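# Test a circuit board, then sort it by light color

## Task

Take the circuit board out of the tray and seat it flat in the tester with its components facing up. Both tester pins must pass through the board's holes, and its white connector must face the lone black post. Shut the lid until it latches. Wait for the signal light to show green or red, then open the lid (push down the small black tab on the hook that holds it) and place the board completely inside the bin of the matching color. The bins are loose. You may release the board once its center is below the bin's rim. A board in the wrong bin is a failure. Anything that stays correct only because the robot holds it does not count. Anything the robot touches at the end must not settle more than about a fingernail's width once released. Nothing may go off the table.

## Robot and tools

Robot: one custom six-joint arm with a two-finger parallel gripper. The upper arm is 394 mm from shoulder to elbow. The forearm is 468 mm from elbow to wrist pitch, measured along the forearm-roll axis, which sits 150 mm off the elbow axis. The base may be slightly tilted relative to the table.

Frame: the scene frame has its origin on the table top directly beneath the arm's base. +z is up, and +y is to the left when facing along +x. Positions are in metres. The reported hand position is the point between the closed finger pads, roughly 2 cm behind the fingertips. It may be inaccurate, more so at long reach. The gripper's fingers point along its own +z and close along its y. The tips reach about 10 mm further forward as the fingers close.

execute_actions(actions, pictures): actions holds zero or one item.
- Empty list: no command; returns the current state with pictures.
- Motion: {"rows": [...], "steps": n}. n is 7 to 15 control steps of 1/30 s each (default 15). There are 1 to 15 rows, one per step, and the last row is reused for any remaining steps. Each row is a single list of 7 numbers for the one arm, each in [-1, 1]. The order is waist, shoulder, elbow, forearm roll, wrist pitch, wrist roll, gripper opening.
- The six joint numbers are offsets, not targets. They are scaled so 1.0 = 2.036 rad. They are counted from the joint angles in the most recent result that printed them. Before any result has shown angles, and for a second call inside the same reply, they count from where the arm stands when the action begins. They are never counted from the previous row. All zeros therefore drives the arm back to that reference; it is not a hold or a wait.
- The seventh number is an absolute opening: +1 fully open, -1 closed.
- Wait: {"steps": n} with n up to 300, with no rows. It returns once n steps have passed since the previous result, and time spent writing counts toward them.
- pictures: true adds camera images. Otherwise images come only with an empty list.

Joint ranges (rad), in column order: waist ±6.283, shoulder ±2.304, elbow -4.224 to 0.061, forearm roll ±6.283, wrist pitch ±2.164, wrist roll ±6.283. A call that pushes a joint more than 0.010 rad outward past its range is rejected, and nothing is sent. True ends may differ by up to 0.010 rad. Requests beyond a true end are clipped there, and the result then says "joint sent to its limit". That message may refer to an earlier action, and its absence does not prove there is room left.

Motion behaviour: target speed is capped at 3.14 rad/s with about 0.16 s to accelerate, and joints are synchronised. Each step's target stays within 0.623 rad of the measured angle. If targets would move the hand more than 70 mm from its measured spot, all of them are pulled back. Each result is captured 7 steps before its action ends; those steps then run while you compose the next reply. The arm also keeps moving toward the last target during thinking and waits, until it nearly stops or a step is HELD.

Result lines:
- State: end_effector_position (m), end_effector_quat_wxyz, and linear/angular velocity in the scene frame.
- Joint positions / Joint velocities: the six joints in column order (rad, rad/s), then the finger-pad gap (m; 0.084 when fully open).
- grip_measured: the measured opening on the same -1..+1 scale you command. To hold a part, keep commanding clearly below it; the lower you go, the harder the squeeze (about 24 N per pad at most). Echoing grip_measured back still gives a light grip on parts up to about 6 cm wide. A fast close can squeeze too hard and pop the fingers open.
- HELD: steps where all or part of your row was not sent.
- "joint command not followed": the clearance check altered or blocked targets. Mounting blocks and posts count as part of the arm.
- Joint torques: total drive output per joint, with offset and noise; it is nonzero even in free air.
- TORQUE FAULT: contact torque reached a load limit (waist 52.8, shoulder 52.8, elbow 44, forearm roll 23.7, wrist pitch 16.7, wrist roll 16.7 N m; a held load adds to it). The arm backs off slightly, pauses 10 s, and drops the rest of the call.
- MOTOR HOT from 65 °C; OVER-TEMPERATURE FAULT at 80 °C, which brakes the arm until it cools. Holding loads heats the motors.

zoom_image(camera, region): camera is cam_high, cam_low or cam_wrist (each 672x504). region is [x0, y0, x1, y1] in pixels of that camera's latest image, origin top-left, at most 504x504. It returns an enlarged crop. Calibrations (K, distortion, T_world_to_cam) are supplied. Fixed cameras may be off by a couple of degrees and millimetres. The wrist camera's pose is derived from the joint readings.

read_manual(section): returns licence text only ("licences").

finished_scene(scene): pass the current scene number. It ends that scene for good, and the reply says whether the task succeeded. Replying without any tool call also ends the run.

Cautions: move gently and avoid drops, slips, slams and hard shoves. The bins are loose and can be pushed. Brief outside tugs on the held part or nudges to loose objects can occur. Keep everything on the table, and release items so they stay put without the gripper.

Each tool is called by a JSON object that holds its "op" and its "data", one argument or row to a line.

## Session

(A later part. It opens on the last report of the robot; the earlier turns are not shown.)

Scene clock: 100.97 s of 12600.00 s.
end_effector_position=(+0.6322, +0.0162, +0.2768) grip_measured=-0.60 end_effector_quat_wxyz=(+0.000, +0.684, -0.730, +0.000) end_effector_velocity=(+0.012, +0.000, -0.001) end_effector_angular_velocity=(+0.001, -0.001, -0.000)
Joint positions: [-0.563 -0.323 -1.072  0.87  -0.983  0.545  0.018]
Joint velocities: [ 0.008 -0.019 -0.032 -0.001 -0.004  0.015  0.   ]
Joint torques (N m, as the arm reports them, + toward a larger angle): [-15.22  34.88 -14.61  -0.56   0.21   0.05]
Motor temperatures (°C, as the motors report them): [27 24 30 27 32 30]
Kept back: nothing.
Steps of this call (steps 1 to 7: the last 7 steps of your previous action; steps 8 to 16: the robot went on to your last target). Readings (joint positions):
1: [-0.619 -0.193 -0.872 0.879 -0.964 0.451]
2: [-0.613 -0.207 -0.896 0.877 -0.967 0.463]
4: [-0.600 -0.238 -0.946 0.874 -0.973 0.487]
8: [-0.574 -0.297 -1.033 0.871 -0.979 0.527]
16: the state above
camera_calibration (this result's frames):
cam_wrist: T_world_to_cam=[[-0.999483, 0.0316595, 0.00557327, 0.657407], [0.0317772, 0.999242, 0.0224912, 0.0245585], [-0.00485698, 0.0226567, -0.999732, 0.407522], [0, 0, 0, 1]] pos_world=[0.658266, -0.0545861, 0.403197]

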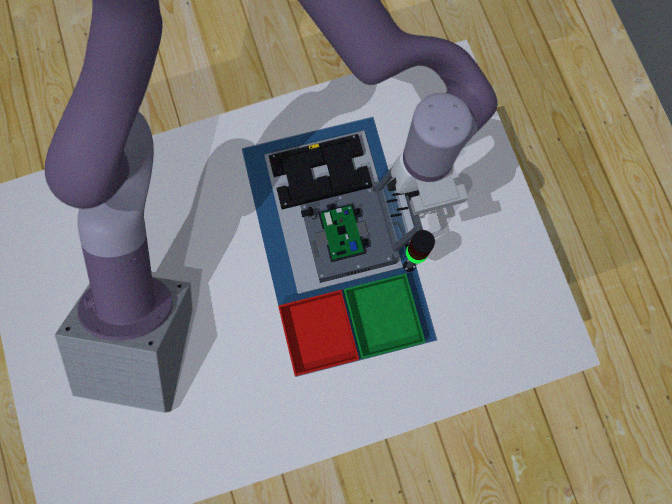

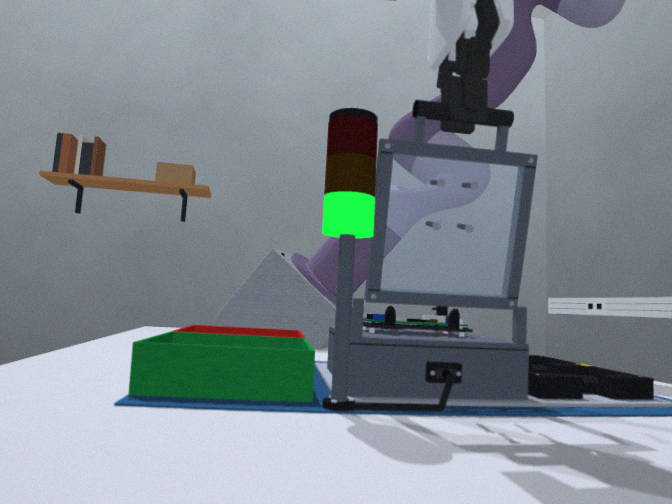

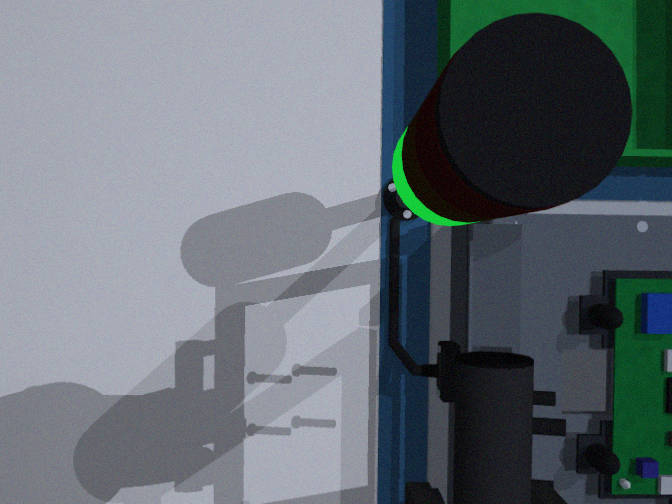

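{"op": "execute_actions", "data": {
  "actions": [
    {"rows":[[0,0,0,0,0,0,-0.3],[0,0,0,0,0,0,0.1],[-0.004,0.003,-0.003,-0.004,-0.006,0.003,0.5],[-0.011,0.008,-0.008,-0.012,-0.016,0.008,0.8],[-0.0185,0.0133,-0.0128,-0.0205,-0.0271,0.0132,1],[-0.022,0.02,-0.002,-0.02,-0.026,0.008,1],[-0.028,0.034,0.022,-0.018,-0.022,-0.004,1],[-0.035,0.051,0.052,-0.016,-0.017,-0.019,1],[-0.043,0.07,0.084,-0.013,-0.012,-0.036,1],[-0.051,0.088,0.116,-0.0105,-0.007,-0.052,1],[-0.059,0.106,0.147,-0.008,-0.002,-0.067,1],[-0.065,0.119,0.170,-0.006,0.001,-0.079,1],[-0.0678,0.1259,0.182,-0.0052,0.0033,-0.085,1]],"steps":15}
  ]
}}

{"op": "execute_actions", "data": {
  "actions": [
    {"steps":16}
  ],
  "pictures": true
}}

Scene clock: 102.47 s of 12600.00 s.
end_effector_position=(+0.6301, +0.0160, +0.2957) grip_measured=+0.61 end_effector_quat_wxyz=(-0.000, +0.684, -0.730, +0.001) end_effector_velocity=(-0.107, -0.002, +0.144) end_effector_angular_velocity=(-0.026, -0.027, +0.019)
Joint positions: [-0.586 -0.302 -1.077  0.848 -1.011  0.555  0.069]
Joint velocities: [-0.243  0.318  0.22  -0.135 -0.156 -0.072  0.195]
Joint torques (N m, as the arm reports them, + toward a larger angle): [-12.65  38.99  -4.86  -0.16   0.21  -0.4 ]
Motor temperatures (°C, as the motors report them): [27 24 30 27 32 30]
Steps of this call (steps 1 to 15: the robot went on to your last target; steps 16 to 37: nothing new was sent; steps 38 to 45: the first 8 steps of this action). Readings (joint positions):
38: [-0.562 -0.325 -1.076 0.870 -0.982 0.546]
39: [-0.562 -0.325 -1.076 0.870 -0.982 0.546]
41: [-0.563 -0.323 -1.075 0.869 -0.984 0.547]
45: the state above

Scene clock: 103.00 s of 12600.00 s.
end_effector_position=(+0.4909, +0.0239, +0.2916) grip_measured=+1.00 end_effector_quat_wxyz=(+0.001, +0.684, -0.730, -0.000) end_effector_velocity=(-0.057, +0.006, -0.010) end_effector_angular_velocity=(-0.002, -0.002, +0.006)
Joint positions: [-0.696 -0.076 -0.717  0.858 -0.978  0.38   0.084]
Joint velocities: [-0.041  0.089  0.149  0.01   0.023 -0.08   0.   ]
Joint torques (N m, as the arm reports them, + toward a larger angle): [-11.44  15.37 -15.43  -1.18  -0.25   0.03]
Motor temperatures (°C, as the motors report them): [27 24 30 27 32 30]
Kept back: nothing.
Steps of this call (steps 1 to 7: the last 7 steps of your previous action; steps 8 to 16: the robot went on to your last target). Readings (joint positions):
1: [-0.594 -0.290 -1.066 0.844 -1.015 0.550]
2: [-0.603 -0.274 -1.045 0.842 -1.016 0.541]
4: [-0.622 -0.237 -0.989 0.842 -1.013 0.514]
8: [-0.656 -0.165 -0.866 0.849 -0.998 0.454]
16: the state above
camera_calibration (this result's frames):
cam_wrist: T_world_to_cam=[[-0.999476, 0.0316843, 0.00655236, 0.515583], [0.0318243, 0.99924, 0.0224972, 0.0210138], [-0.00583458, 0.0226939, -0.999725, 0.421929], [0, 0, 0, 1]] pos_world=[0.517106, -0.046909, 0.417962]

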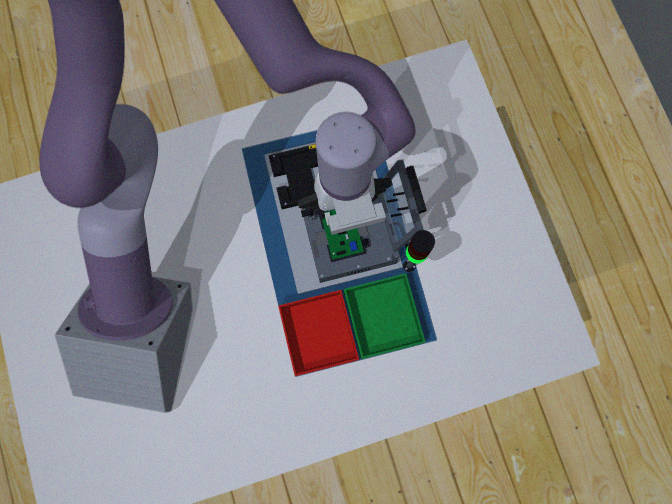

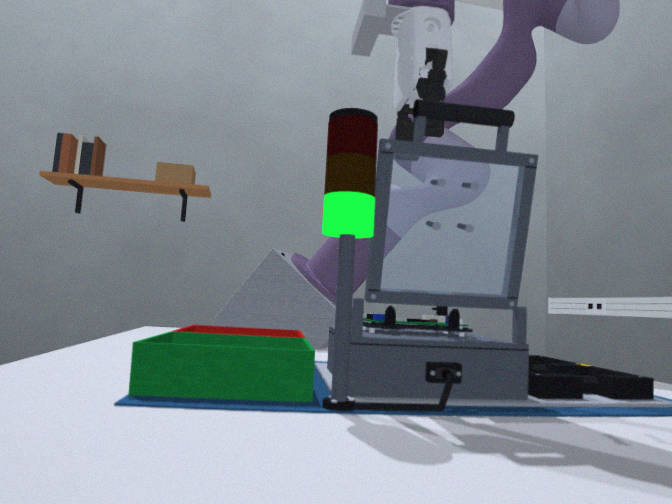

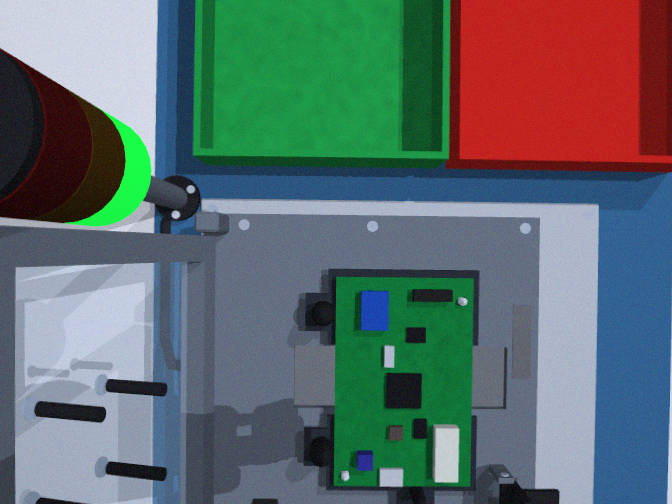

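{"op": "execute_actions", "data": {
  "actions": [
    {"rows":[[0.005,-0.005,0.001,0.008,0.005,-0.006,1],[0.015,-0.015,0.004,0.024,0.016,-0.017,1],[0.028,-0.028,0.007,0.046,0.03,-0.032,1],[0.042,-0.043,0.011,0.07,0.044,-0.049,1],[0.057,-0.059,0.015,0.095,0.06,-0.067,1],[0.072,-0.075,0.018,0.121,0.075,-0.085,1],[0.086,-0.09,0.022,0.146,0.09,-0.102,1],[0.099,-0.104,0.025,0.168,0.103,-0.117,1],[0.11,-0.115,0.027,0.186,0.114,-0.13,1],[0.117,-0.122,0.028,0.197,0.121,-0.138,1],[0.1196,-0.1249,0.0288,0.2018,0.1241,-0.1412,1]],"steps":15}
  ]
}}

{"op": "execute_actions", "data": {
  "actions": [
    {"steps":16}
  ],
  "pictures": true
}}

Scene clock: 104.03 s of 12600.00 s.
end_effector_position=(+0.4971, +0.0250, +0.2445) grip_measured=+1.00 end_effector_quat_wxyz=(-0.011, +0.687, -0.727, -0.001) end_effector_velocity=(+0.025, +0.007, -0.360) end_effector_angular_velocity=(+0.106, -0.051, +0.004)
Joint positions: [-0.629 -0.145 -0.697  0.972 -0.906  0.298  0.084]
Joint velocities: [ 0.517 -0.557  0.122  0.855  0.516 -0.581 -0.   ]
Joint torques (N m, as the arm reports them, + toward a larger angle): [-17.21  23.79 -13.63  -1.67   0.32  -0.35]
Motor temperatures (°C, as the motors report them): [27 24 30 27 32 30]
Steps of this call (steps 1 to 23: the robot went on to your last target; steps 24 to 31: the first 8 steps of this action). Readings (joint positions):
24: [-0.701 -0.067 -0.702 0.859 -0.976 0.372]
25: [-0.699 -0.069 -0.703 0.861 -0.975 0.371]
27: [-0.687 -0.082 -0.706 0.878 -0.964 0.361]
31: the state above

Scene clock: 104.57 s of 12600.00 s.
end_effector_position=(+0.4858, +0.0244, +0.1281) grip_measured=+1.00 end_effector_quat_wxyz=(-0.001, +0.684, -0.730, +0.000) end_effector_velocity=(-0.005, -0.001, -0.018) end_effector_angular_velocity=(-0.012, +0.006, -0.003)
Joint positions: [-0.456 -0.327 -0.659  1.263 -0.729  0.096  0.084]
Joint velocities: [ 0.029 -0.03   0.005  0.051  0.032 -0.035  0.   ]
Joint torques (N m, as the arm reports them, + toward a larger angle): [-15.27  31.76  -8.    -3.07   0.06  -0.17]
Motor temperatures (°C, as the motors report them): [27 24 30 27 32 30]
Kept back: nothing.
Steps of this call (steps 1 to 7: the last 7 steps of your previous action; steps 8 to 16: the robot went on to your last target). Readings (joint positions):
1: [-0.612 -0.163 -0.693 1.001 -0.888 0.279]
2: [-0.595 -0.181 -0.689 1.030 -0.871 0.259]
4: [-0.561 -0.217 -0.681 1.087 -0.836 0.219]
8: [-0.495 -0.286 -0.667 1.197 -0.770 0.143]
16: the state above
camera_calibration (this result's frames):
cam_wrist: T_world_to_cam=[[-0.999497, 0.0314379, 0.0042158, 0.511813], [0.0315278, 0.999231, 0.0233004, 0.0244028], [-0.00348004, 0.0234216, -0.99972, 0.257232], [0, 0, 0, 1]] pos_world=[0.511681, -0.0464991, 0.254434]

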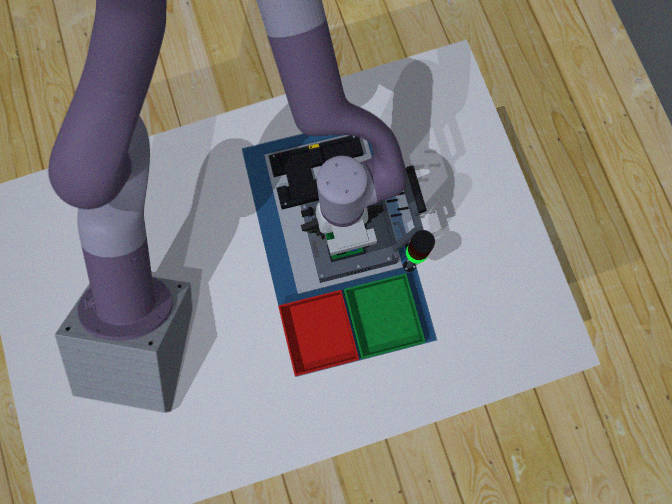

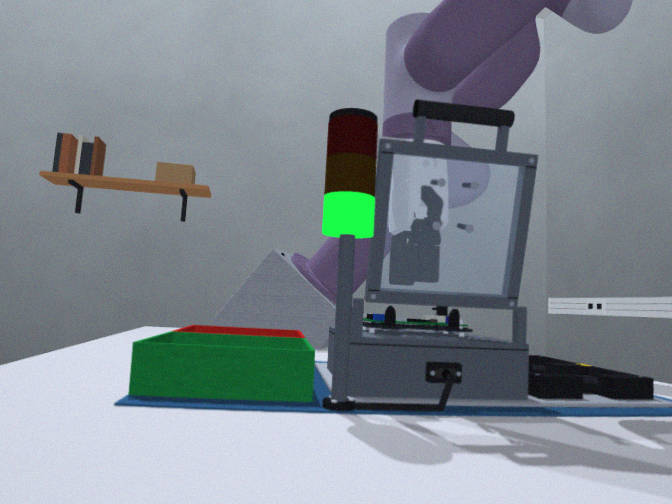

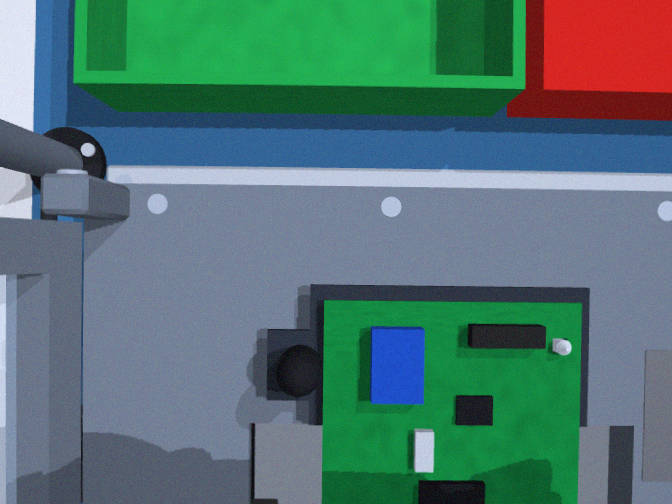

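{"op": "execute_actions", "data": {
  "actions": [
    {"rows":[[0.003,-0.004,-0.0005,0.006,0.002,-0.004,1],[0.008,-0.009,-0.0014,0.016,0.005,-0.011,1],[0.014,-0.016,-0.0024,0.027,0.008,-0.018,1],[0.019,-0.023,-0.0034,0.038,0.011,-0.026,1],[0.0241,-0.0284,-0.0042,0.0471,0.0139,-0.0321,1],[0.029,-0.036,-0.006,0.058,0.016,-0.04,1],[0.034,-0.043,-0.0077,0.069,0.0185,-0.048,1],[0.038,-0.049,-0.009,0.078,0.02,-0.055,1],[0.0398,-0.0521,-0.0098,0.0825,0.0211,-0.0584,1]],"steps":15}
  ]
}}

{"op": "execute_actions", "data": {
  "actions": [
    {"steps":10}
  ],
  "pictures": true
}}

Scene clock: 105.40 s of 12600.00 s.
end_effector_position=(+0.4864, +0.0256, +0.1061) grip_measured=+1.00 end_effector_quat_wxyz=(-0.001, +0.684, -0.730, +0.000) end_effector_velocity=(+0.000, +0.007, -0.162) end_effector_angular_velocity=(+0.008, +0.008, -0.005)
Joint positions: [-0.421 -0.369 -0.666  1.334 -0.708  0.048  0.084]
Joint velocities: [ 0.251 -0.327 -0.06   0.511  0.126 -0.358 -0.   ]
Joint torques (N m, as the arm reports them, + toward a larger angle): [-14.15  27.81  -6.52  -1.06  -0.35  -0.58]
Motor temperatures (°C, as the motors report them): [27 24 30 27 32 30]
Steps of this call (steps 1 to 15: the robot went on to your last target; steps 16 to 17: nothing new was sent; steps 18 to 25: the first 8 steps of this action). Readings (joint positions):
18: [-0.453 -0.330 -0.659 1.269 -0.725 0.092]
19: [-0.452 -0.331 -0.659 1.270 -0.725 0.092]
21: [-0.448 -0.336 -0.660 1.280 -0.722 0.084]
25: the state above

Scene clock: 105.73 s of 12600.00 s.
end_effector_position=(+0.4860, +0.0257, +0.0773) grip_measured=+1.00 end_effector_quat_wxyz=(+0.000, +0.683, -0.730, +0.000) end_effector_velocity=(+0.001, -0.001, -0.013) end_effector_angular_velocity=(-0.004, -0.003, +0.004)
Joint positions: [-0.378 -0.43  -0.679  1.427 -0.687 -0.019  0.084]
Joint velocities: [ 0.02  -0.028 -0.008  0.047  0.011 -0.037  0.   ]
Joint torques (N m, as the arm reports them, + toward a larger angle): [-16.24  37.92  -6.73  -3.27  -0.26  -0.05]
Motor temperatures (°C, as the motors report them): [27 24 30 27 32 30]
Kept back: nothing.
Steps of this call (steps 1 to 7: the last 7 steps of your previous action; steps 8 to 10: the robot went on to your last target). Readings (joint positions):
1: [-0.412 -0.381 -0.668 1.351 -0.704 0.035]
2: [-0.404 -0.392 -0.671 1.369 -0.700 0.023]
4: [-0.391 -0.411 -0.674 1.397 -0.694 0.003]
8: [-0.379 -0.427 -0.678 1.422 -0.688 -0.016]
10: the state above
camera_calibration (this result's frames):
cam_wrist: T_world_to_cam=[[-0.999467, 0.0322171, 0.00531758, 0.512019], [0.0323277, 0.999231, 0.0222105, 0.0239843], [-0.00459793, 0.0223706, -0.999739, 0.207015], [0, 0, 0, 1]] pos_world=[0.511923, -0.0450927, 0.203705]

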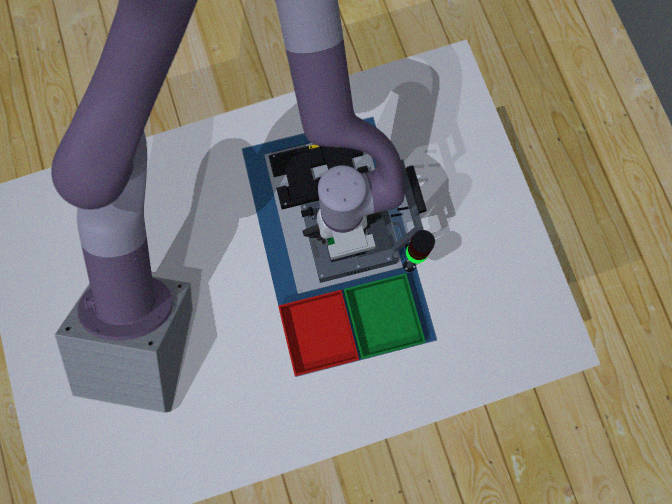

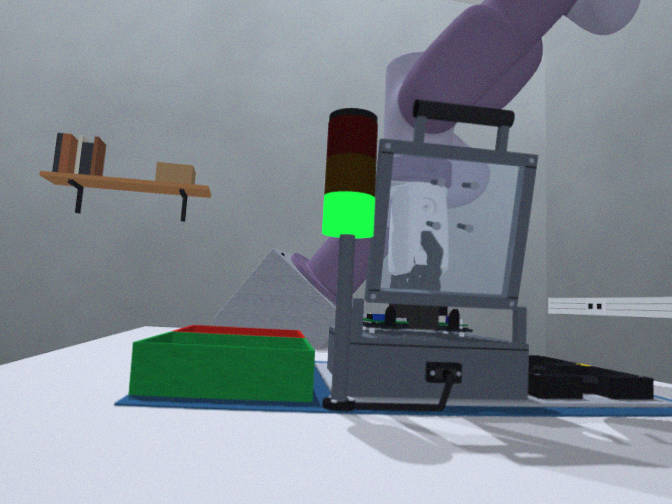

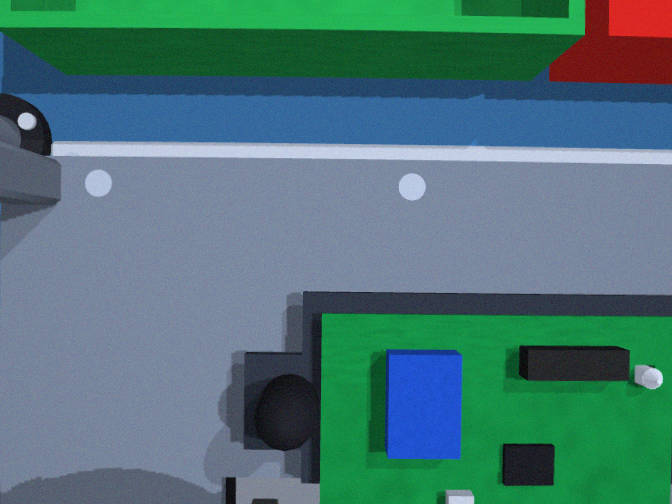

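{"op": "execute_actions", "data": {
  "actions": [
    {"rows":[[0.0015,-0.0015,0,0.002,0.0005,-0.002,1],[0.0015,-0.0015,0,0.002,0.0005,-0.002,0.9],[0.0015,-0.0015,0,0.002,0.0005,-0.002,0.82],[0.0015,-0.0015,0,0.002,0.0005,-0.002,0.75],[0.0015,-0.0015,0,0.002,0.0005,-0.002,0.68],[0.0015,-0.0015,0,0.002,0.0005,-0.002,0.6],[0.0015,-0.0015,0,0.002,0.0005,-0.002,0.45],[0.0015,-0.0015,0,0.002,0.0005,-0.002,0.3],[0.0015,-0.0015,0,0.002,0.0005,-0.002,0.15],[0.0015,-0.0015,0,0.002,0.0005,-0.002,0],[0.0015,-0.0015,0,0.002,0.0005,-0.002,-0.15],[0.0015,-0.0015,0,0.002,0.0005,-0.002,-0.3]],"steps":15}
  ]
}}

{"op": "execute_actions", "data": {
  "actions": [
    {"steps":10}
  ]
}}

Scene clock: 106.40 s of 12600.00 s.
end_effector_position=(+0.4852, +0.0260, +0.0757) grip_measured=+0.67 end_effector_quat_wxyz=(+0.001, +0.684, -0.730, -0.000) end_effector_velocity=(-0.000, -0.000, +0.000) end_effector_angular_velocity=(-0.000, +0.000, -0.000)
Joint positions: [-0.375 -0.432 -0.678  1.43  -0.686 -0.023  0.072]
Joint velocities: [-0.001  0.     0.    -0.001  0.    -0.    -0.   ]
Joint torques (N m, as the arm reports them, + toward a larger angle): [-14.17  26.32  -7.21  -1.23  -0.19  -0.41]
Motor temperatures (°C, as the motors report them): [27 24 29 27 32 30]
Steps of this call (steps 1 to 12: the robot went on to your last target; steps 13 to 20: the first 8 steps of this action). Readings (joint positions):
13: [-0.375 -0.433 -0.679 1.431 -0.686 -0.023]
14: [-0.375 -0.433 -0.679 1.431 -0.686 -0.023]
16: [-0.375 -0.433 -0.679 1.431 -0.686 -0.023]
20: the state above

Scene clock: 106.73 s of 12600.00 s.
end_effector_position=(+0.4853, +0.0260, +0.0756) grip_measured=+0.67 end_effector_quat_wxyz=(+0.001, +0.684, -0.730, -0.000) end_effector_velocity=(-0.001, -0.000, -0.000) end_effector_angular_velocity=(-0.001, +0.001, -0.001)
Joint positions: [-0.375 -0.432 -0.679  1.43  -0.686 -0.023  0.072]
Joint velocities: [ 0.    -0.001  0.001  0.     0.001  0.     0.   ]
Joint torques (N m, as the arm reports them, + toward a larger angle): [-10.87  30.5   -7.48  -1.63   0.17  -0.38]
Motor temperatures (°C, as the motors report them): [27 24 29 27 32 30]
Kept back: nothing.
Steps of this call (steps 1 to 7: the last 7 steps of your previous action; steps 8 to 10: the robot went on to your last target). Readings (joint positions):
1: [-0.375 -0.432 -0.678 1.430 -0.686 -0.023]
2: [-0.375 -0.432 -0.679 1.430 -0.686 -0.023]
4: [-0.375 -0.432 -0.679 1.430 -0.686 -0.023]
8: [-0.375 -0.432 -0.679 1.430 -0.686 -0.023]
10: the state above

{"op": "execute_actions", "data": {
  "actions": [
    {"rows":[[-0.002,0.003,0.0007,-0.004,-0.001,0.003,-0.3],[-0.005,0.008,0.002,-0.012,-0.0025,0.009,-0.3],[-0.01,0.015,0.0036,-0.022,-0.0046,0.017,-0.3],[-0.0157,0.0231,0.0056,-0.0349,-0.0072,0.0264,-0.3],[-0.023,0.032,0.007,-0.049,-0.011,0.036,-0.3],[-0.0305,0.041,0.0087,-0.064,-0.015,0.046,-0.3],[-0.0381,0.05,0.0102,-0.0791,-0.0193,0.0567,-0.3],[-0.046,0.0596,0.0118,-0.095,-0.0236,0.0675,-0.3],[-0.054,0.069,0.0134,-0.1106,-0.028,0.078,-0.3],[-0.0621,0.0787,0.015,-0.1263,-0.0323,0.0891,-0.3]],"steps":14}
  ]
}}

{"op": "execute_actions", "data": {
  "actions": [
    {"steps":10}
  ],
  "pictures": true
}}

Scene clock: 109.67 s of 12600.00 s.
end_effector_position=(+0.4854, +0.0265, +0.0905) grip_measured=+0.66 end_effector_quat_wxyz=(-0.000, +0.684, -0.730, -0.001) end_effector_velocity=(+0.006, -0.002, +0.171) end_effector_angular_velocity=(+0.013, -0.018, +0.007)
Joint positions: [-0.397 -0.401 -0.671  1.381 -0.697  0.014  0.071]
Joint velocities: [-0.263  0.35   0.07  -0.539 -0.136  0.38   0.   ]
Joint torques (N m, as the arm reports them, + toward a larger angle): [-16.48  40.48  -7.08  -1.8   -0.14  -0.01]
Motor temperatures (°C, as the motors report them): [27 24 29 27 32 30]
Steps of this call (steps 1 to 15: the robot went on to your last target; steps 16 to 81: nothing new was sent; steps 82 to 88: the first 7 steps of this action). Readings (joint positions):
82: [-0.375 -0.432 -0.679 1.430 -0.686 -0.023]
83: [-0.375 -0.432 -0.679 1.429 -0.686 -0.022]
85: [-0.378 -0.426 -0.677 1.420 -0.687 -0.015]
88: the state above

Scene clock: 110.00 s of 12600.00 s.
end_effector_position=(+0.4821, +0.0223, +0.1500) grip_measured=+0.66 end_effector_quat_wxyz=(+0.003, +0.683, -0.730, +0.001) end_effector_velocity=(-0.016, -0.004, +0.048) end_effector_angular_velocity=(-0.009, +0.025, -0.018)
Joint positions: [-0.492 -0.283 -0.65   1.191 -0.747  0.145  0.072]
Joint velocities: [-0.084  0.098  0.025 -0.176 -0.048  0.128 -0.   ]
Joint torques (N m, as the arm reports them, + toward a larger angle): [-10.81  20.1   -7.51  -1.73   0.2   -0.46]
Motor temperatures (°C, as the motors report them): [27 24 29 27 32 30]
Kept back: nothing.
Steps of this call (steps 1 to 7: the last 7 steps of your previous action; steps 8 to 10: the robot went on to your last target). Readings (joint positions):
1: [-0.406 -0.388 -0.669 1.362 -0.702 0.027]
2: [-0.417 -0.374 -0.666 1.340 -0.708 0.043]
4: [-0.443 -0.343 -0.661 1.289 -0.721 0.078]
8: [-0.484 -0.292 -0.652 1.208 -0.742 0.134]
10: the state above
camera_calibration (this result's frames):
cam_wrist: T_world_to_cam=[[-0.999415, 0.0331872, 0.00826934, 0.507434], [0.0333282, 0.99929, 0.0175452, 0.0260444], [-0.0076812, 0.0178105, -0.999812, 0.281302], [0, 0, 0, 1]] pos_world=[0.508429, -0.0478763, 0.276596]

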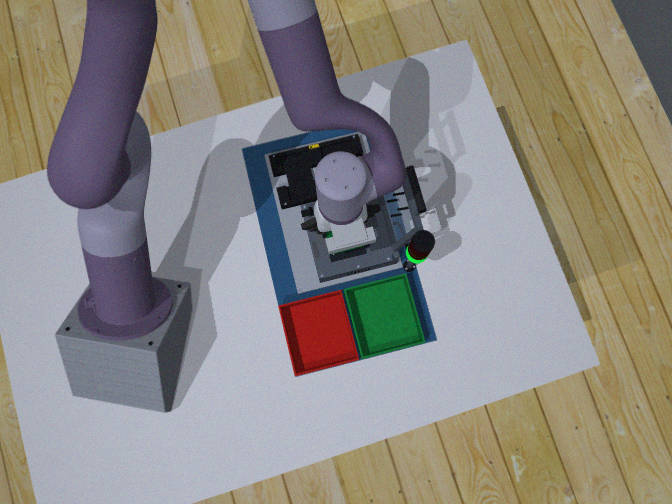

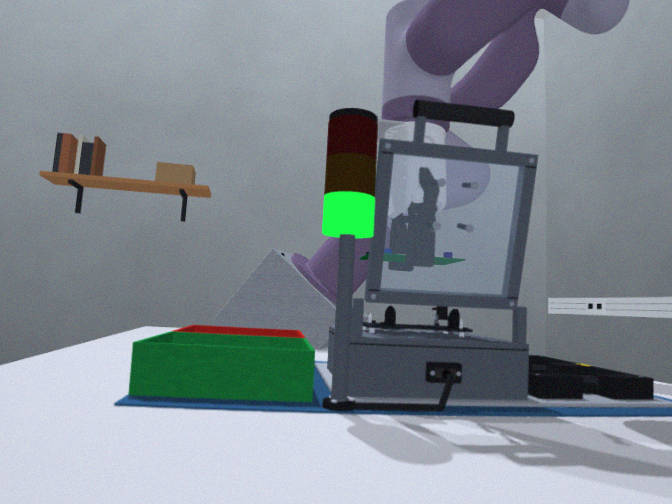

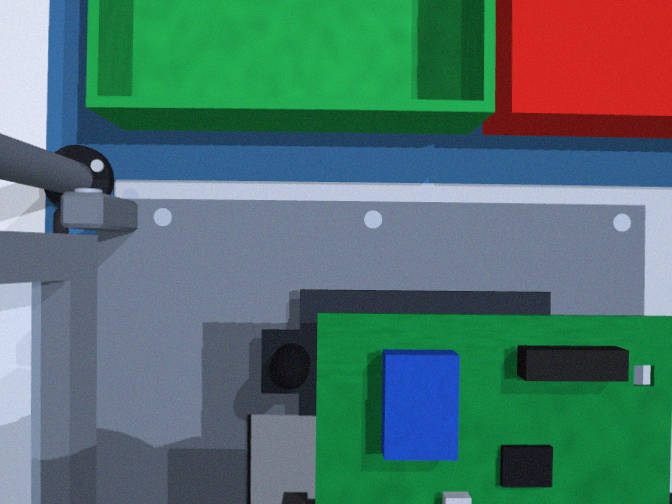

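{"op": "execute_actions", "data": {
  "actions": [
    {"rows":[[-0.004,-0.006,-0.004,-0.002,-0.001,-0.002,-0.3],[-0.011,-0.019,-0.015,-0.006,-0.002,-0.005,-0.3],[-0.021,-0.038,-0.031,-0.012,-0.005,-0.01,-0.3],[-0.032,-0.06,-0.05,-0.018,-0.007,-0.016,-0.3],[-0.044,-0.083,-0.071,-0.025,-0.01,-0.022,-0.3],[-0.056,-0.107,-0.092,-0.032,-0.013,-0.028,-0.3],[-0.068,-0.13,-0.113,-0.039,-0.016,-0.034,-0.3],[-0.08,-0.153,-0.134,-0.046,-0.018,-0.04,-0.3],[-0.091,-0.174,-0.153,-0.052,-0.021,-0.046,-0.3],[-0.101,-0.192,-0.17,-0.058,-0.023,-0.051,-0.3],[-0.108,-0.206,-0.183,-0.062,-0.025,-0.054,-0.3],[-0.112,-0.2139,-0.1897,-0.0644,-0.0256,-0.0563,-0.3]],"steps":15}
  ]
}}

{"op": "execute_actions", "data": {
  "actions": [
    {"steps":18}
  ],
  "pictures": true
}}

Scene clock: 110.83 s of 12600.00 s.
end_effector_position=(+0.4967, -0.0183, +0.1518) grip_measured=+0.66 end_effector_quat_wxyz=(+0.004, +0.682, -0.731, -0.000) end_effector_velocity=(+0.113, -0.339, -0.003) end_effector_angular_velocity=(-0.001, +0.004, -0.017)
Joint positions: [-0.548 -0.383 -0.736  1.157 -0.76   0.121  0.071]
Joint velocities: [-0.416 -0.837 -0.716 -0.218 -0.083 -0.224 -0.   ]
Joint torques (N m, as the arm reports them, + toward a larger angle): [-15.39  28.59  -8.07  -2.85  -0.09  -0.01]
Motor temperatures (°C, as the motors report them): [27 24 29 27 32 30]
Steps of this call (steps 1 to 17: the robot went on to your last target; steps 18 to 25: the first 8 steps of this action). Readings (joint positions):
18: [-0.501 -0.272 -0.648 1.174 -0.751 0.158]
19: [-0.501 -0.275 -0.650 1.175 -0.751 0.156]
21: [-0.506 -0.292 -0.661 1.176 -0.752 0.148]
25: the state above

Scene clock: 111.43 s of 12600.00 s.
end_effector_position=(+0.5209, -0.1653, +0.1513) grip_measured=+0.66 end_effector_quat_wxyz=(+0.001, +0.683, -0.730, +0.001) end_effector_velocity=(-0.000, -0.024, -0.001) end_effector_angular_velocity=(+0.007, +0.000, +0.004)
Joint positions: [-0.717 -0.712 -1.031  1.062 -0.798  0.033  0.072]
Joint velocities: [-0.026 -0.054 -0.049 -0.018 -0.012 -0.015 -0.   ]
Joint torques (N m, as the arm reports them, + toward a larger angle): [-22.27  43.76 -10.49  -1.8    0.03  -0.04]
Motor temperatures (°C, as the motors report them): [27 24 29 27 32 30]
Kept back: nothing.
Steps of this call (steps 1 to 7: the last 7 steps of your previous action; steps 8 to 18: the robot went on to your last target). Readings (joint positions):
1: [-0.562 -0.411 -0.760 1.150 -0.763 0.113]
2: [-0.576 -0.438 -0.784 1.142 -0.766 0.106]
4: [-0.603 -0.490 -0.831 1.127 -0.772 0.092]
8: [-0.655 -0.593 -0.922 1.097 -0.785 0.064]
18: the state above
camera_calibration (this result's frames):
cam_wrist: T_world_to_cam=[[-0.999473, 0.0320943, 0.00495397, 0.552747], [0.0321913, 0.999262, 0.020943, 0.212341], [-0.00427816, 0.0210915, -0.999768, 0.284997], [0, 0, 0, 1]] pos_world=[0.546839, -0.235936, 0.277745]

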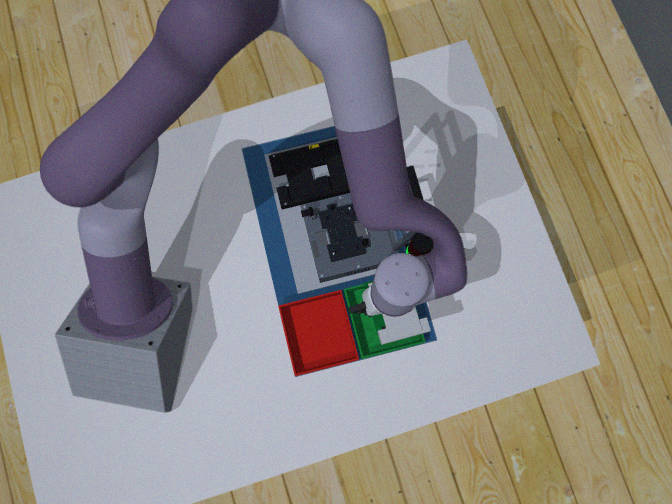

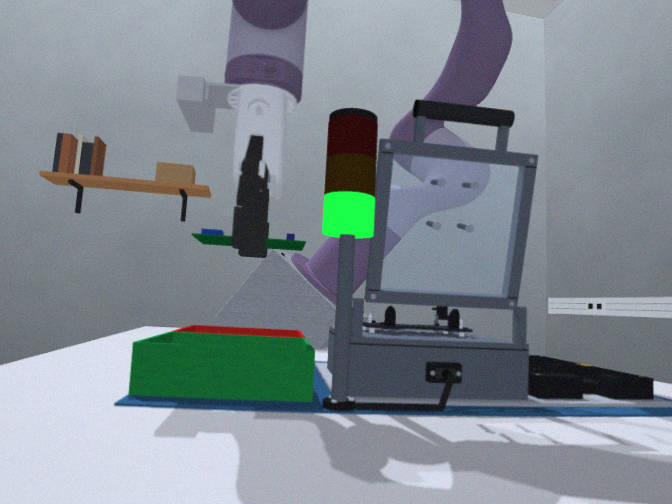

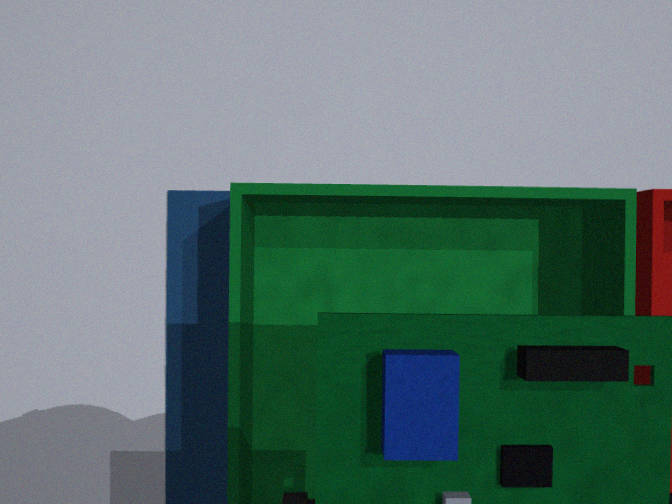

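{"op": "execute_actions", "data": {
  "actions": [
    {"rows":[[-0.003,-0.005,-0.004,-0.002,0,-0.002,-0.3],[-0.008,-0.013,-0.01,-0.005,-0.001,-0.005,-0.3],[-0.0139,-0.0226,-0.0176,-0.0079,-0.0016,-0.0085,-0.3],[-0.011,-0.028,-0.019,-0.001,0.001,-0.013,-0.3],[-0.006,-0.034,-0.02,0.008,0.004,-0.019,-0.3],[-0.001,-0.041,-0.0215,0.017,0.007,-0.025,-0.3],[0.004,-0.048,-0.023,0.027,0.01,-0.032,-0.3],[0.009,-0.055,-0.0245,0.037,0.014,-0.039,-0.3],[0.0146,-0.0615,-0.026,0.046,0.017,-0.045,-0.3]],"steps":14}
  ]
}}

{"op": "execute_actions", "data": {
  "actions": [
    {"steps":14}
  ],
  "pictures": true
}}

Scene clock: 113.30 s of 12600.00 s.
end_effector_position=(+0.5181, -0.1820, +0.1452) grip_measured=+0.66 end_effector_quat_wxyz=(+0.000, +0.683, -0.730, +0.001) end_effector_velocity=(-0.010, -0.069, -0.123) end_effector_angular_velocity=(+0.021, -0.013, -0.011)
Joint positions: [-0.731 -0.753 -1.059  1.064 -0.795  0.012  0.072]
Joint velocities: [ 0.049 -0.324 -0.137  0.216  0.082 -0.219 -0.   ]
Joint torques (N m, as the arm reports them, + toward a larger angle): [-12.97  37.17  -7.6   -1.75  -0.03  -0.34]
Motor temperatures (°C, as the motors report them): [27 24 29 27 32 30]
Steps of this call (steps 1 to 30: the robot went on to your last target; steps 31 to 49: nothing new was sent; steps 50 to 56: the first 7 steps of this action). Readings (joint positions):
50: [-0.720 -0.718 -1.036 1.060 -0.799 0.031]
51: [-0.721 -0.719 -1.037 1.060 -0.799 0.030]
53: [-0.725 -0.726 -1.043 1.057 -0.799 0.027]
56: the state above

Scene clock: 113.77 s of 12600.00 s.
end_effector_position=(+0.5187, -0.1882, +0.1007) grip_measured=+0.66 end_effector_quat_wxyz=(-0.002, +0.684, -0.729, +0.000) end_effector_velocity=(-0.000, -0.001, -0.008) end_effector_angular_velocity=(-0.002, -0.000, +0.001)
Joint positions: [-0.688 -0.835 -1.084  1.154 -0.764 -0.058  0.072]
Joint velocities: [ 0.008 -0.014 -0.004  0.017  0.007 -0.014  0.   ]
Joint torques (N m, as the arm reports them, + toward a larger angle): [-22.27  44.67  -9.51  -1.92  -0.04  -0.38]
Motor temperatures (°C, as the motors report them): [27 24 29 27 32 30]
Kept back: nothing.
Steps of this call (steps 1 to 7: the last 7 steps of your previous action; steps 8 to 14: the robot went on to your last target). Readings (joint positions):
1: [-0.728 -0.765 -1.063 1.073 -0.792 0.003]
2: [-0.723 -0.776 -1.067 1.084 -0.788 -0.006]
4: [-0.710 -0.801 -1.074 1.111 -0.779 -0.026]
8: [-0.693 -0.827 -1.081 1.143 -0.768 -0.050]
14: the state above
camera_calibration (this result's frames):
cam_wrist: T_world_to_cam=[[-0.999566, 0.0294074, 0.00197942, 0.551354], [0.0294485, 0.999236, 0.0256759, 0.237304], [-0.00122285, 0.025723, -0.999668, 0.234234], [0, 0, 0, 1]] pos_world=[0.544412, -0.259362, 0.226972]

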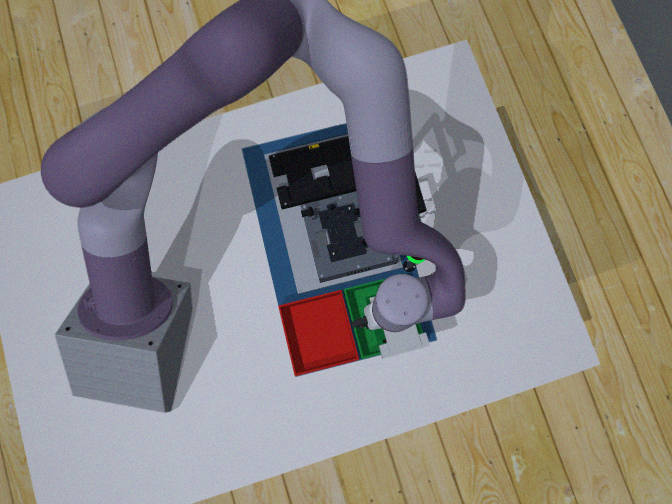

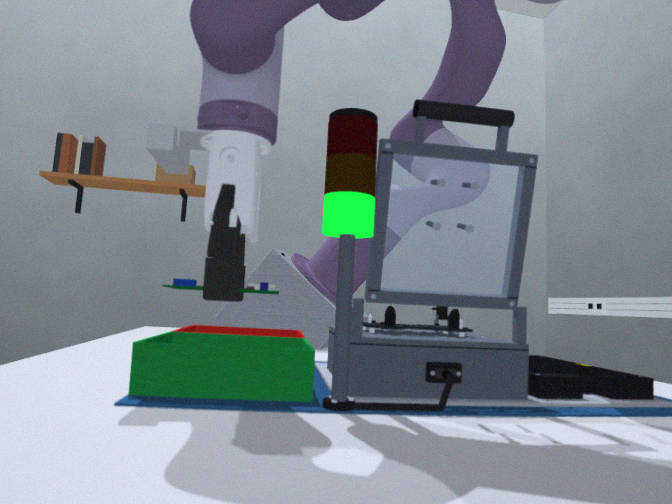

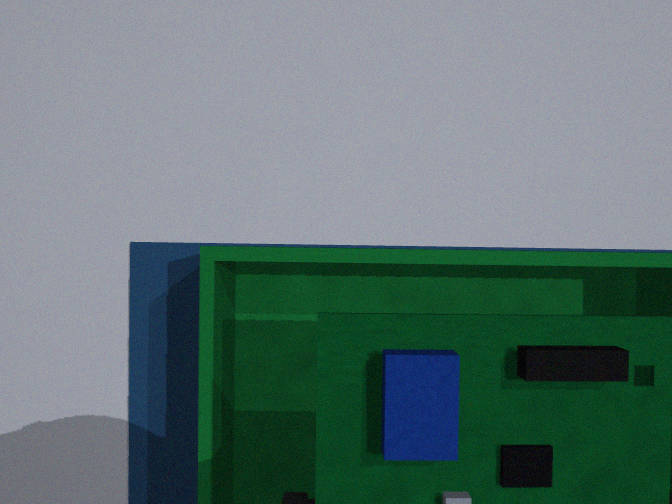

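{"op": "execute_actions", "data": {
  "actions": [
    {"rows":[[0.002,-0.003,-0.0005,0.004,0.001,-0.003,-0.3],[0.006,-0.008,-0.0015,0.011,0.004,-0.007,-0.3],[0.011,-0.015,-0.003,0.021,0.007,-0.014,-0.3],[0.016,-0.022,-0.0045,0.031,0.0105,-0.021,-0.3],[0.021,-0.029,-0.006,0.041,0.014,-0.027,-0.3],[0.026,-0.036,-0.0075,0.05,0.017,-0.033,-0.3],[0.03,-0.042,-0.009,0.058,0.02,-0.039,-0.3],[0.033,-0.046,-0.01,0.063,0.0217,-0.042,-0.3]],"steps":14}
  ]
}}

{"op": "execute_actions", "data": {
  "actions": [
    {"steps":14}
  ],
  "pictures": true
}}

Scene clock: 114.57 s of 12600.00 s.
end_effector_position=(+0.5183, -0.1883, +0.0807) grip_measured=+0.66 end_effector_quat_wxyz=(-0.002, +0.684, -0.729, +0.001) end_effector_velocity=(-0.016, +0.002, -0.199) end_effector_angular_velocity=(-0.003, +0.019, -0.020)
Joint positions: [-0.666 -0.866 -1.091  1.198 -0.749 -0.087  0.072]
Joint velocities: [ 0.223 -0.308 -0.059  0.42   0.143 -0.275 -0.   ]
Joint torques (N m, as the arm reports them, + toward a larger angle): [-12.77  37.59  -9.54  -1.15  -0.47  -0.17]
Motor temperatures (°C, as the motors report them): [27 24 29 27 32 30]
Steps of this call (steps 1 to 17: the robot went on to your last target; steps 18 to 24: the first 7 steps of this action). Readings (joint positions):
18: [-0.687 -0.837 -1.084 1.156 -0.763 -0.059]
19: [-0.687 -0.837 -1.085 1.157 -0.763 -0.060]
21: [-0.683 -0.843 -1.086 1.165 -0.760 -0.066]
24: the state above

Scene clock: 115.03 s of 12600.00 s.
end_effector_position=(+0.5142, -0.1884, +0.0418) grip_measured=+0.66 end_effector_quat_wxyz=(+0.001, +0.683, -0.730, +0.000) end_effector_velocity=(-0.001, +0.001, -0.006) end_effector_angular_velocity=(+0.002, +0.001, -0.002)
Joint positions: [-0.622 -0.928 -1.104  1.281 -0.72  -0.142  0.072]
Joint velocities: [ 0.006 -0.009 -0.002  0.011  0.001 -0.006  0.   ]
Joint torques (N m, as the arm reports them, + toward a larger angle): [-19.04  42.94  -9.64  -2.18   0.2   -0.36]
Motor temperatures (°C, as the motors report them): [27 24 29 27 32 30]
Kept back: nothing.
Steps of this call (steps 1 to 7: the last 7 steps of your previous action; steps 8 to 14: the robot went on to your last target). Readings (joint positions):
1: [-0.658 -0.877 -1.093 1.213 -0.744 -0.097]
2: [-0.650 -0.888 -1.095 1.228 -0.739 -0.107]
4: [-0.636 -0.907 -1.099 1.252 -0.730 -0.123]
8: [-0.625 -0.923 -1.103 1.274 -0.722 -0.138]
14: the state above
camera_calibration (this result's frames):
cam_wrist: T_world_to_cam=[[-0.999432, 0.032928, 0.00710451, 0.547371], [0.0330689, 0.999238, 0.0207139, 0.237441], [-0.00641703, 0.020937, -0.99976, 0.177072], [0, 0, 0, 1]] pos_world=[0.540345, -0.258992, 0.168223]

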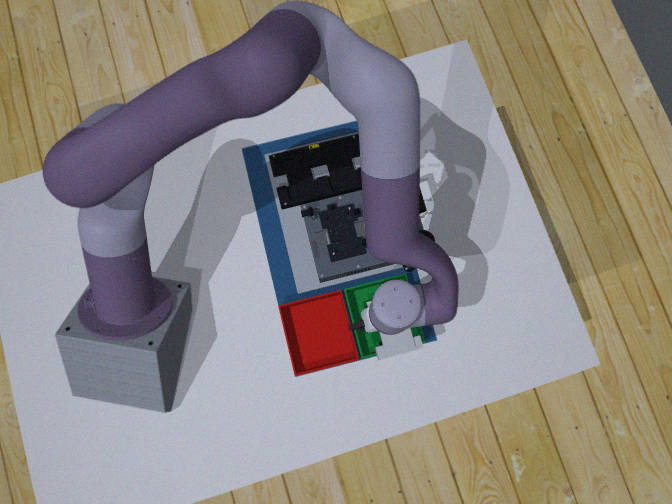

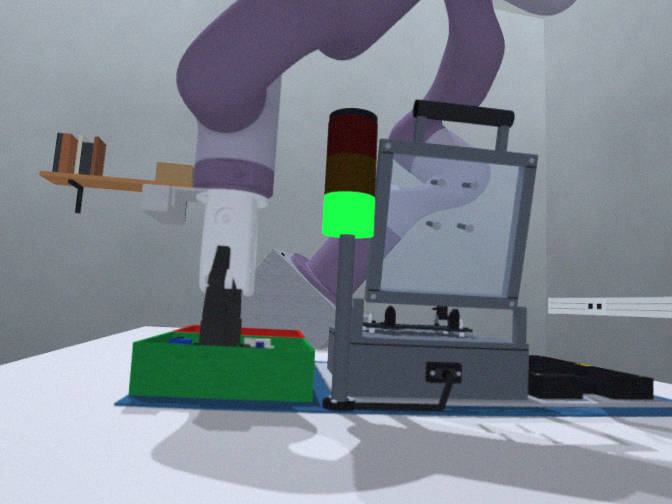

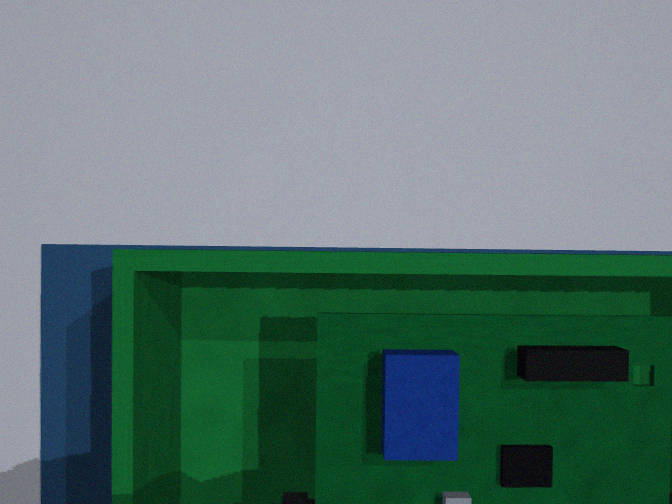

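{"op": "execute_actions", "data": {
  "actions": [
    {"rows":[[0.002,-0.003,-0.0006,0.004,0.0014,-0.003,-0.3],[0.005,-0.007,-0.0015,0.009,0.003,-0.006,-0.3],[0.0075,-0.0105,-0.0022,0.014,0.005,-0.0095,-0.3],[0.009,-0.0127,-0.0027,0.017,0.006,-0.0115,-0.3]],"steps":12}
  ]
}}

{"op": "execute_actions", "data": {
  "actions": [
    {"steps":12}
  ],
  "pictures": true
}}

Scene clock: 115.50 s of 12600.00 s.
end_effector_position=(+0.5132, -0.1885, +0.0353) grip_measured=+0.66 end_effector_quat_wxyz=(+0.002, +0.683, -0.730, +0.000) end_effector_velocity=(-0.018, +0.002, -0.078) end_effector_angular_velocity=(-0.007, +0.027, -0.013)
Joint positions: [-0.615 -0.938 -1.107  1.295 -0.715 -0.152  0.072]
Joint velocities: [ 0.086 -0.121 -0.02   0.154  0.054 -0.1   -0.   ]
Joint torques (N m, as the arm reports them, + toward a larger angle): [-19.17  46.71  -6.99  -2.03   0.06  -0.15]
Motor temperatures (°C, as the motors report them): [27 24 29 27 32 30]
Steps of this call (steps 1 to 9: the robot went on to your last target; steps 10 to 14: the first 5 steps of this action). Readings (joint positions):
10: [-0.621 -0.929 -1.104 1.282 -0.720 -0.143]
11: [-0.621 -0.929 -1.105 1.283 -0.719 -0.144]
13: [-0.618 -0.934 -1.106 1.290 -0.717 -0.149]
14: the state above

Scene clock: 115.90 s of 12600.00 s.
end_effector_position=(+0.5112, -0.1884, +0.0257) grip_measured=+0.66 end_effector_quat_wxyz=(+0.004, +0.683, -0.731, -0.000) end_effector_velocity=(-0.000, +0.001, -0.002) end_effector_angular_velocity=(+0.001, +0.001, +0.002)
Joint positions: [-0.604 -0.953 -1.11   1.315 -0.708 -0.166  0.072]
Joint velocities: [ 0.003 -0.003 -0.001  0.005  0.001 -0.004  0.   ]
Joint torques (N m, as the arm reports them, + toward a larger angle): [-21.86  45.25  -7.99  -2.18   0.08  -0.47]
Motor temperatures (°C, as the motors report them): [27 24 29 27 31 30]
Kept back: nothing.
Steps of this call (steps 1 to 7: the last 7 steps of your previous action; steps 8 to 12: the robot went on to your last target). Readings (joint positions):
1: [-0.612 -0.942 -1.107 1.300 -0.713 -0.155]
2: [-0.610 -0.945 -1.108 1.304 -0.712 -0.158]
4: [-0.607 -0.949 -1.108 1.309 -0.710 -0.162]
8: [-0.605 -0.952 -1.110 1.314 -0.708 -0.165]
12: the state above
camera_calibration (this result's frames):
cam_wrist: T_world_to_cam=[[-0.999352, 0.0342715, 0.0109634, 0.54464], [0.0344609, 0.999251, 0.0175829, 0.237291], [-0.0103526, 0.0179494, -0.999785, 0.162443], [0, 0, 0, 1]] pos_world=[0.537792, -0.258694, 0.152264]

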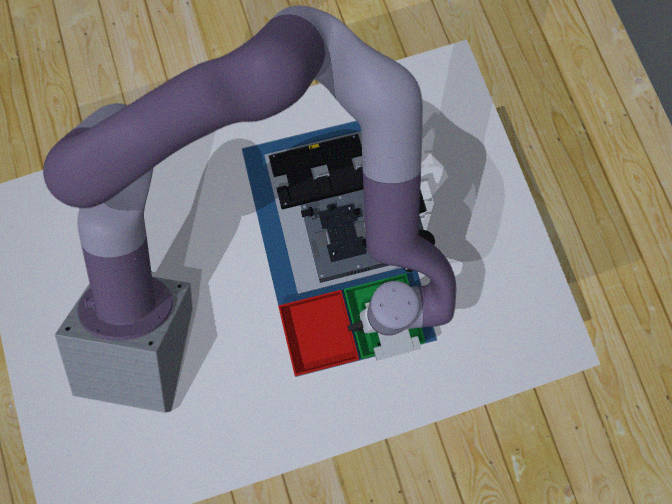

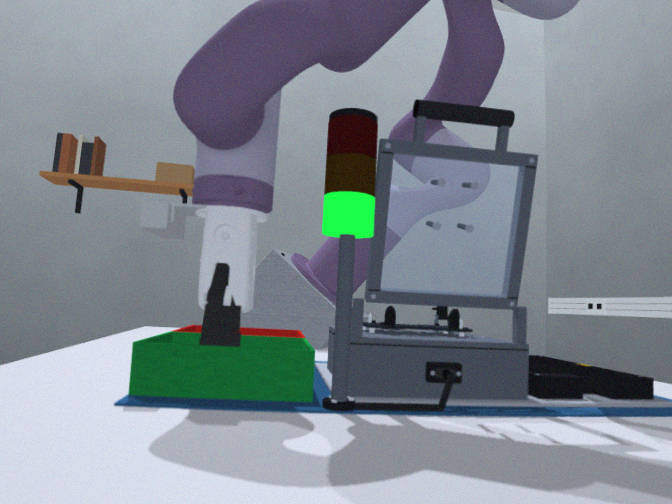

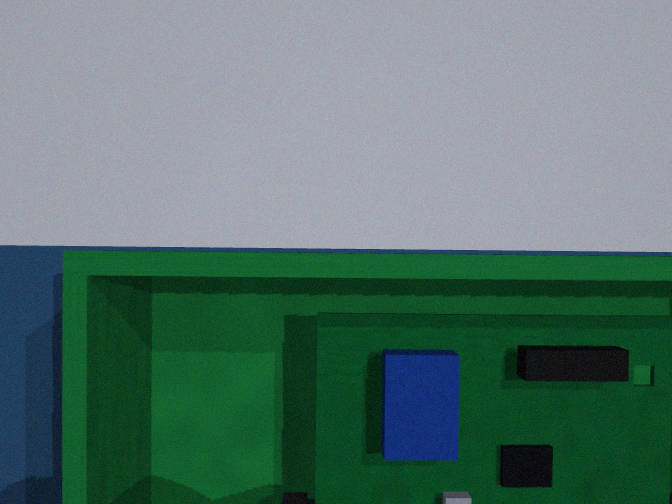

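{"op": "execute_actions", "data": {
  "actions": [
    {"rows":[[0,0,0,0,0,0,-0.2],[0,0,0,0,0,0,-0.05],[0,0,0,0,0,0,0.1],[0,0,0,0,0,0,0.25],[0,0,0,0,0,0,0.4],[0,0,0,0,0,0,0.55],[0,0,0,0,0,0,0.7],[0,0,0,0,0,0,0.85]],"steps":15}
  ]
}}

Scene clock: 117.17 s of 12600.00 s.
end_effector_position=(+0.5112, -0.1884, +0.0257) grip_measured=+0.66 end_effector_quat_wxyz=(+0.004, +0.683, -0.731, -0.000) end_effector_velocity=(-0.000, -0.000, +0.000) end_effector_angular_velocity=(+0.000, +0.000, -0.002)
Joint positions: [-0.604 -0.953 -1.11   1.315 -0.708 -0.166  0.072]
Joint velocities: [-0.001  0.     0.    -0.001 -0.     0.002 -0.   ]
Joint torques (N m, as the arm reports them, + toward a larger angle): [-22.77  43.88  -7.35  -2.69  -0.53  -0.25]
Motor temperatures (°C, as the motors report them): [27 24 29 27 31 30]
Steps of this call (steps 1 to 30: the robot went on to your last target; steps 31 to 38: the first 8 steps of this action). Readings (joint positions):
31: [-0.604 -0.953 -1.110 1.316 -0.708 -0.166]
32: [-0.604 -0.953 -1.110 1.315 -0.708 -0.166]
34: [-0.604 -0.953 -1.110 1.315 -0.708 -0.166]
38: the state above


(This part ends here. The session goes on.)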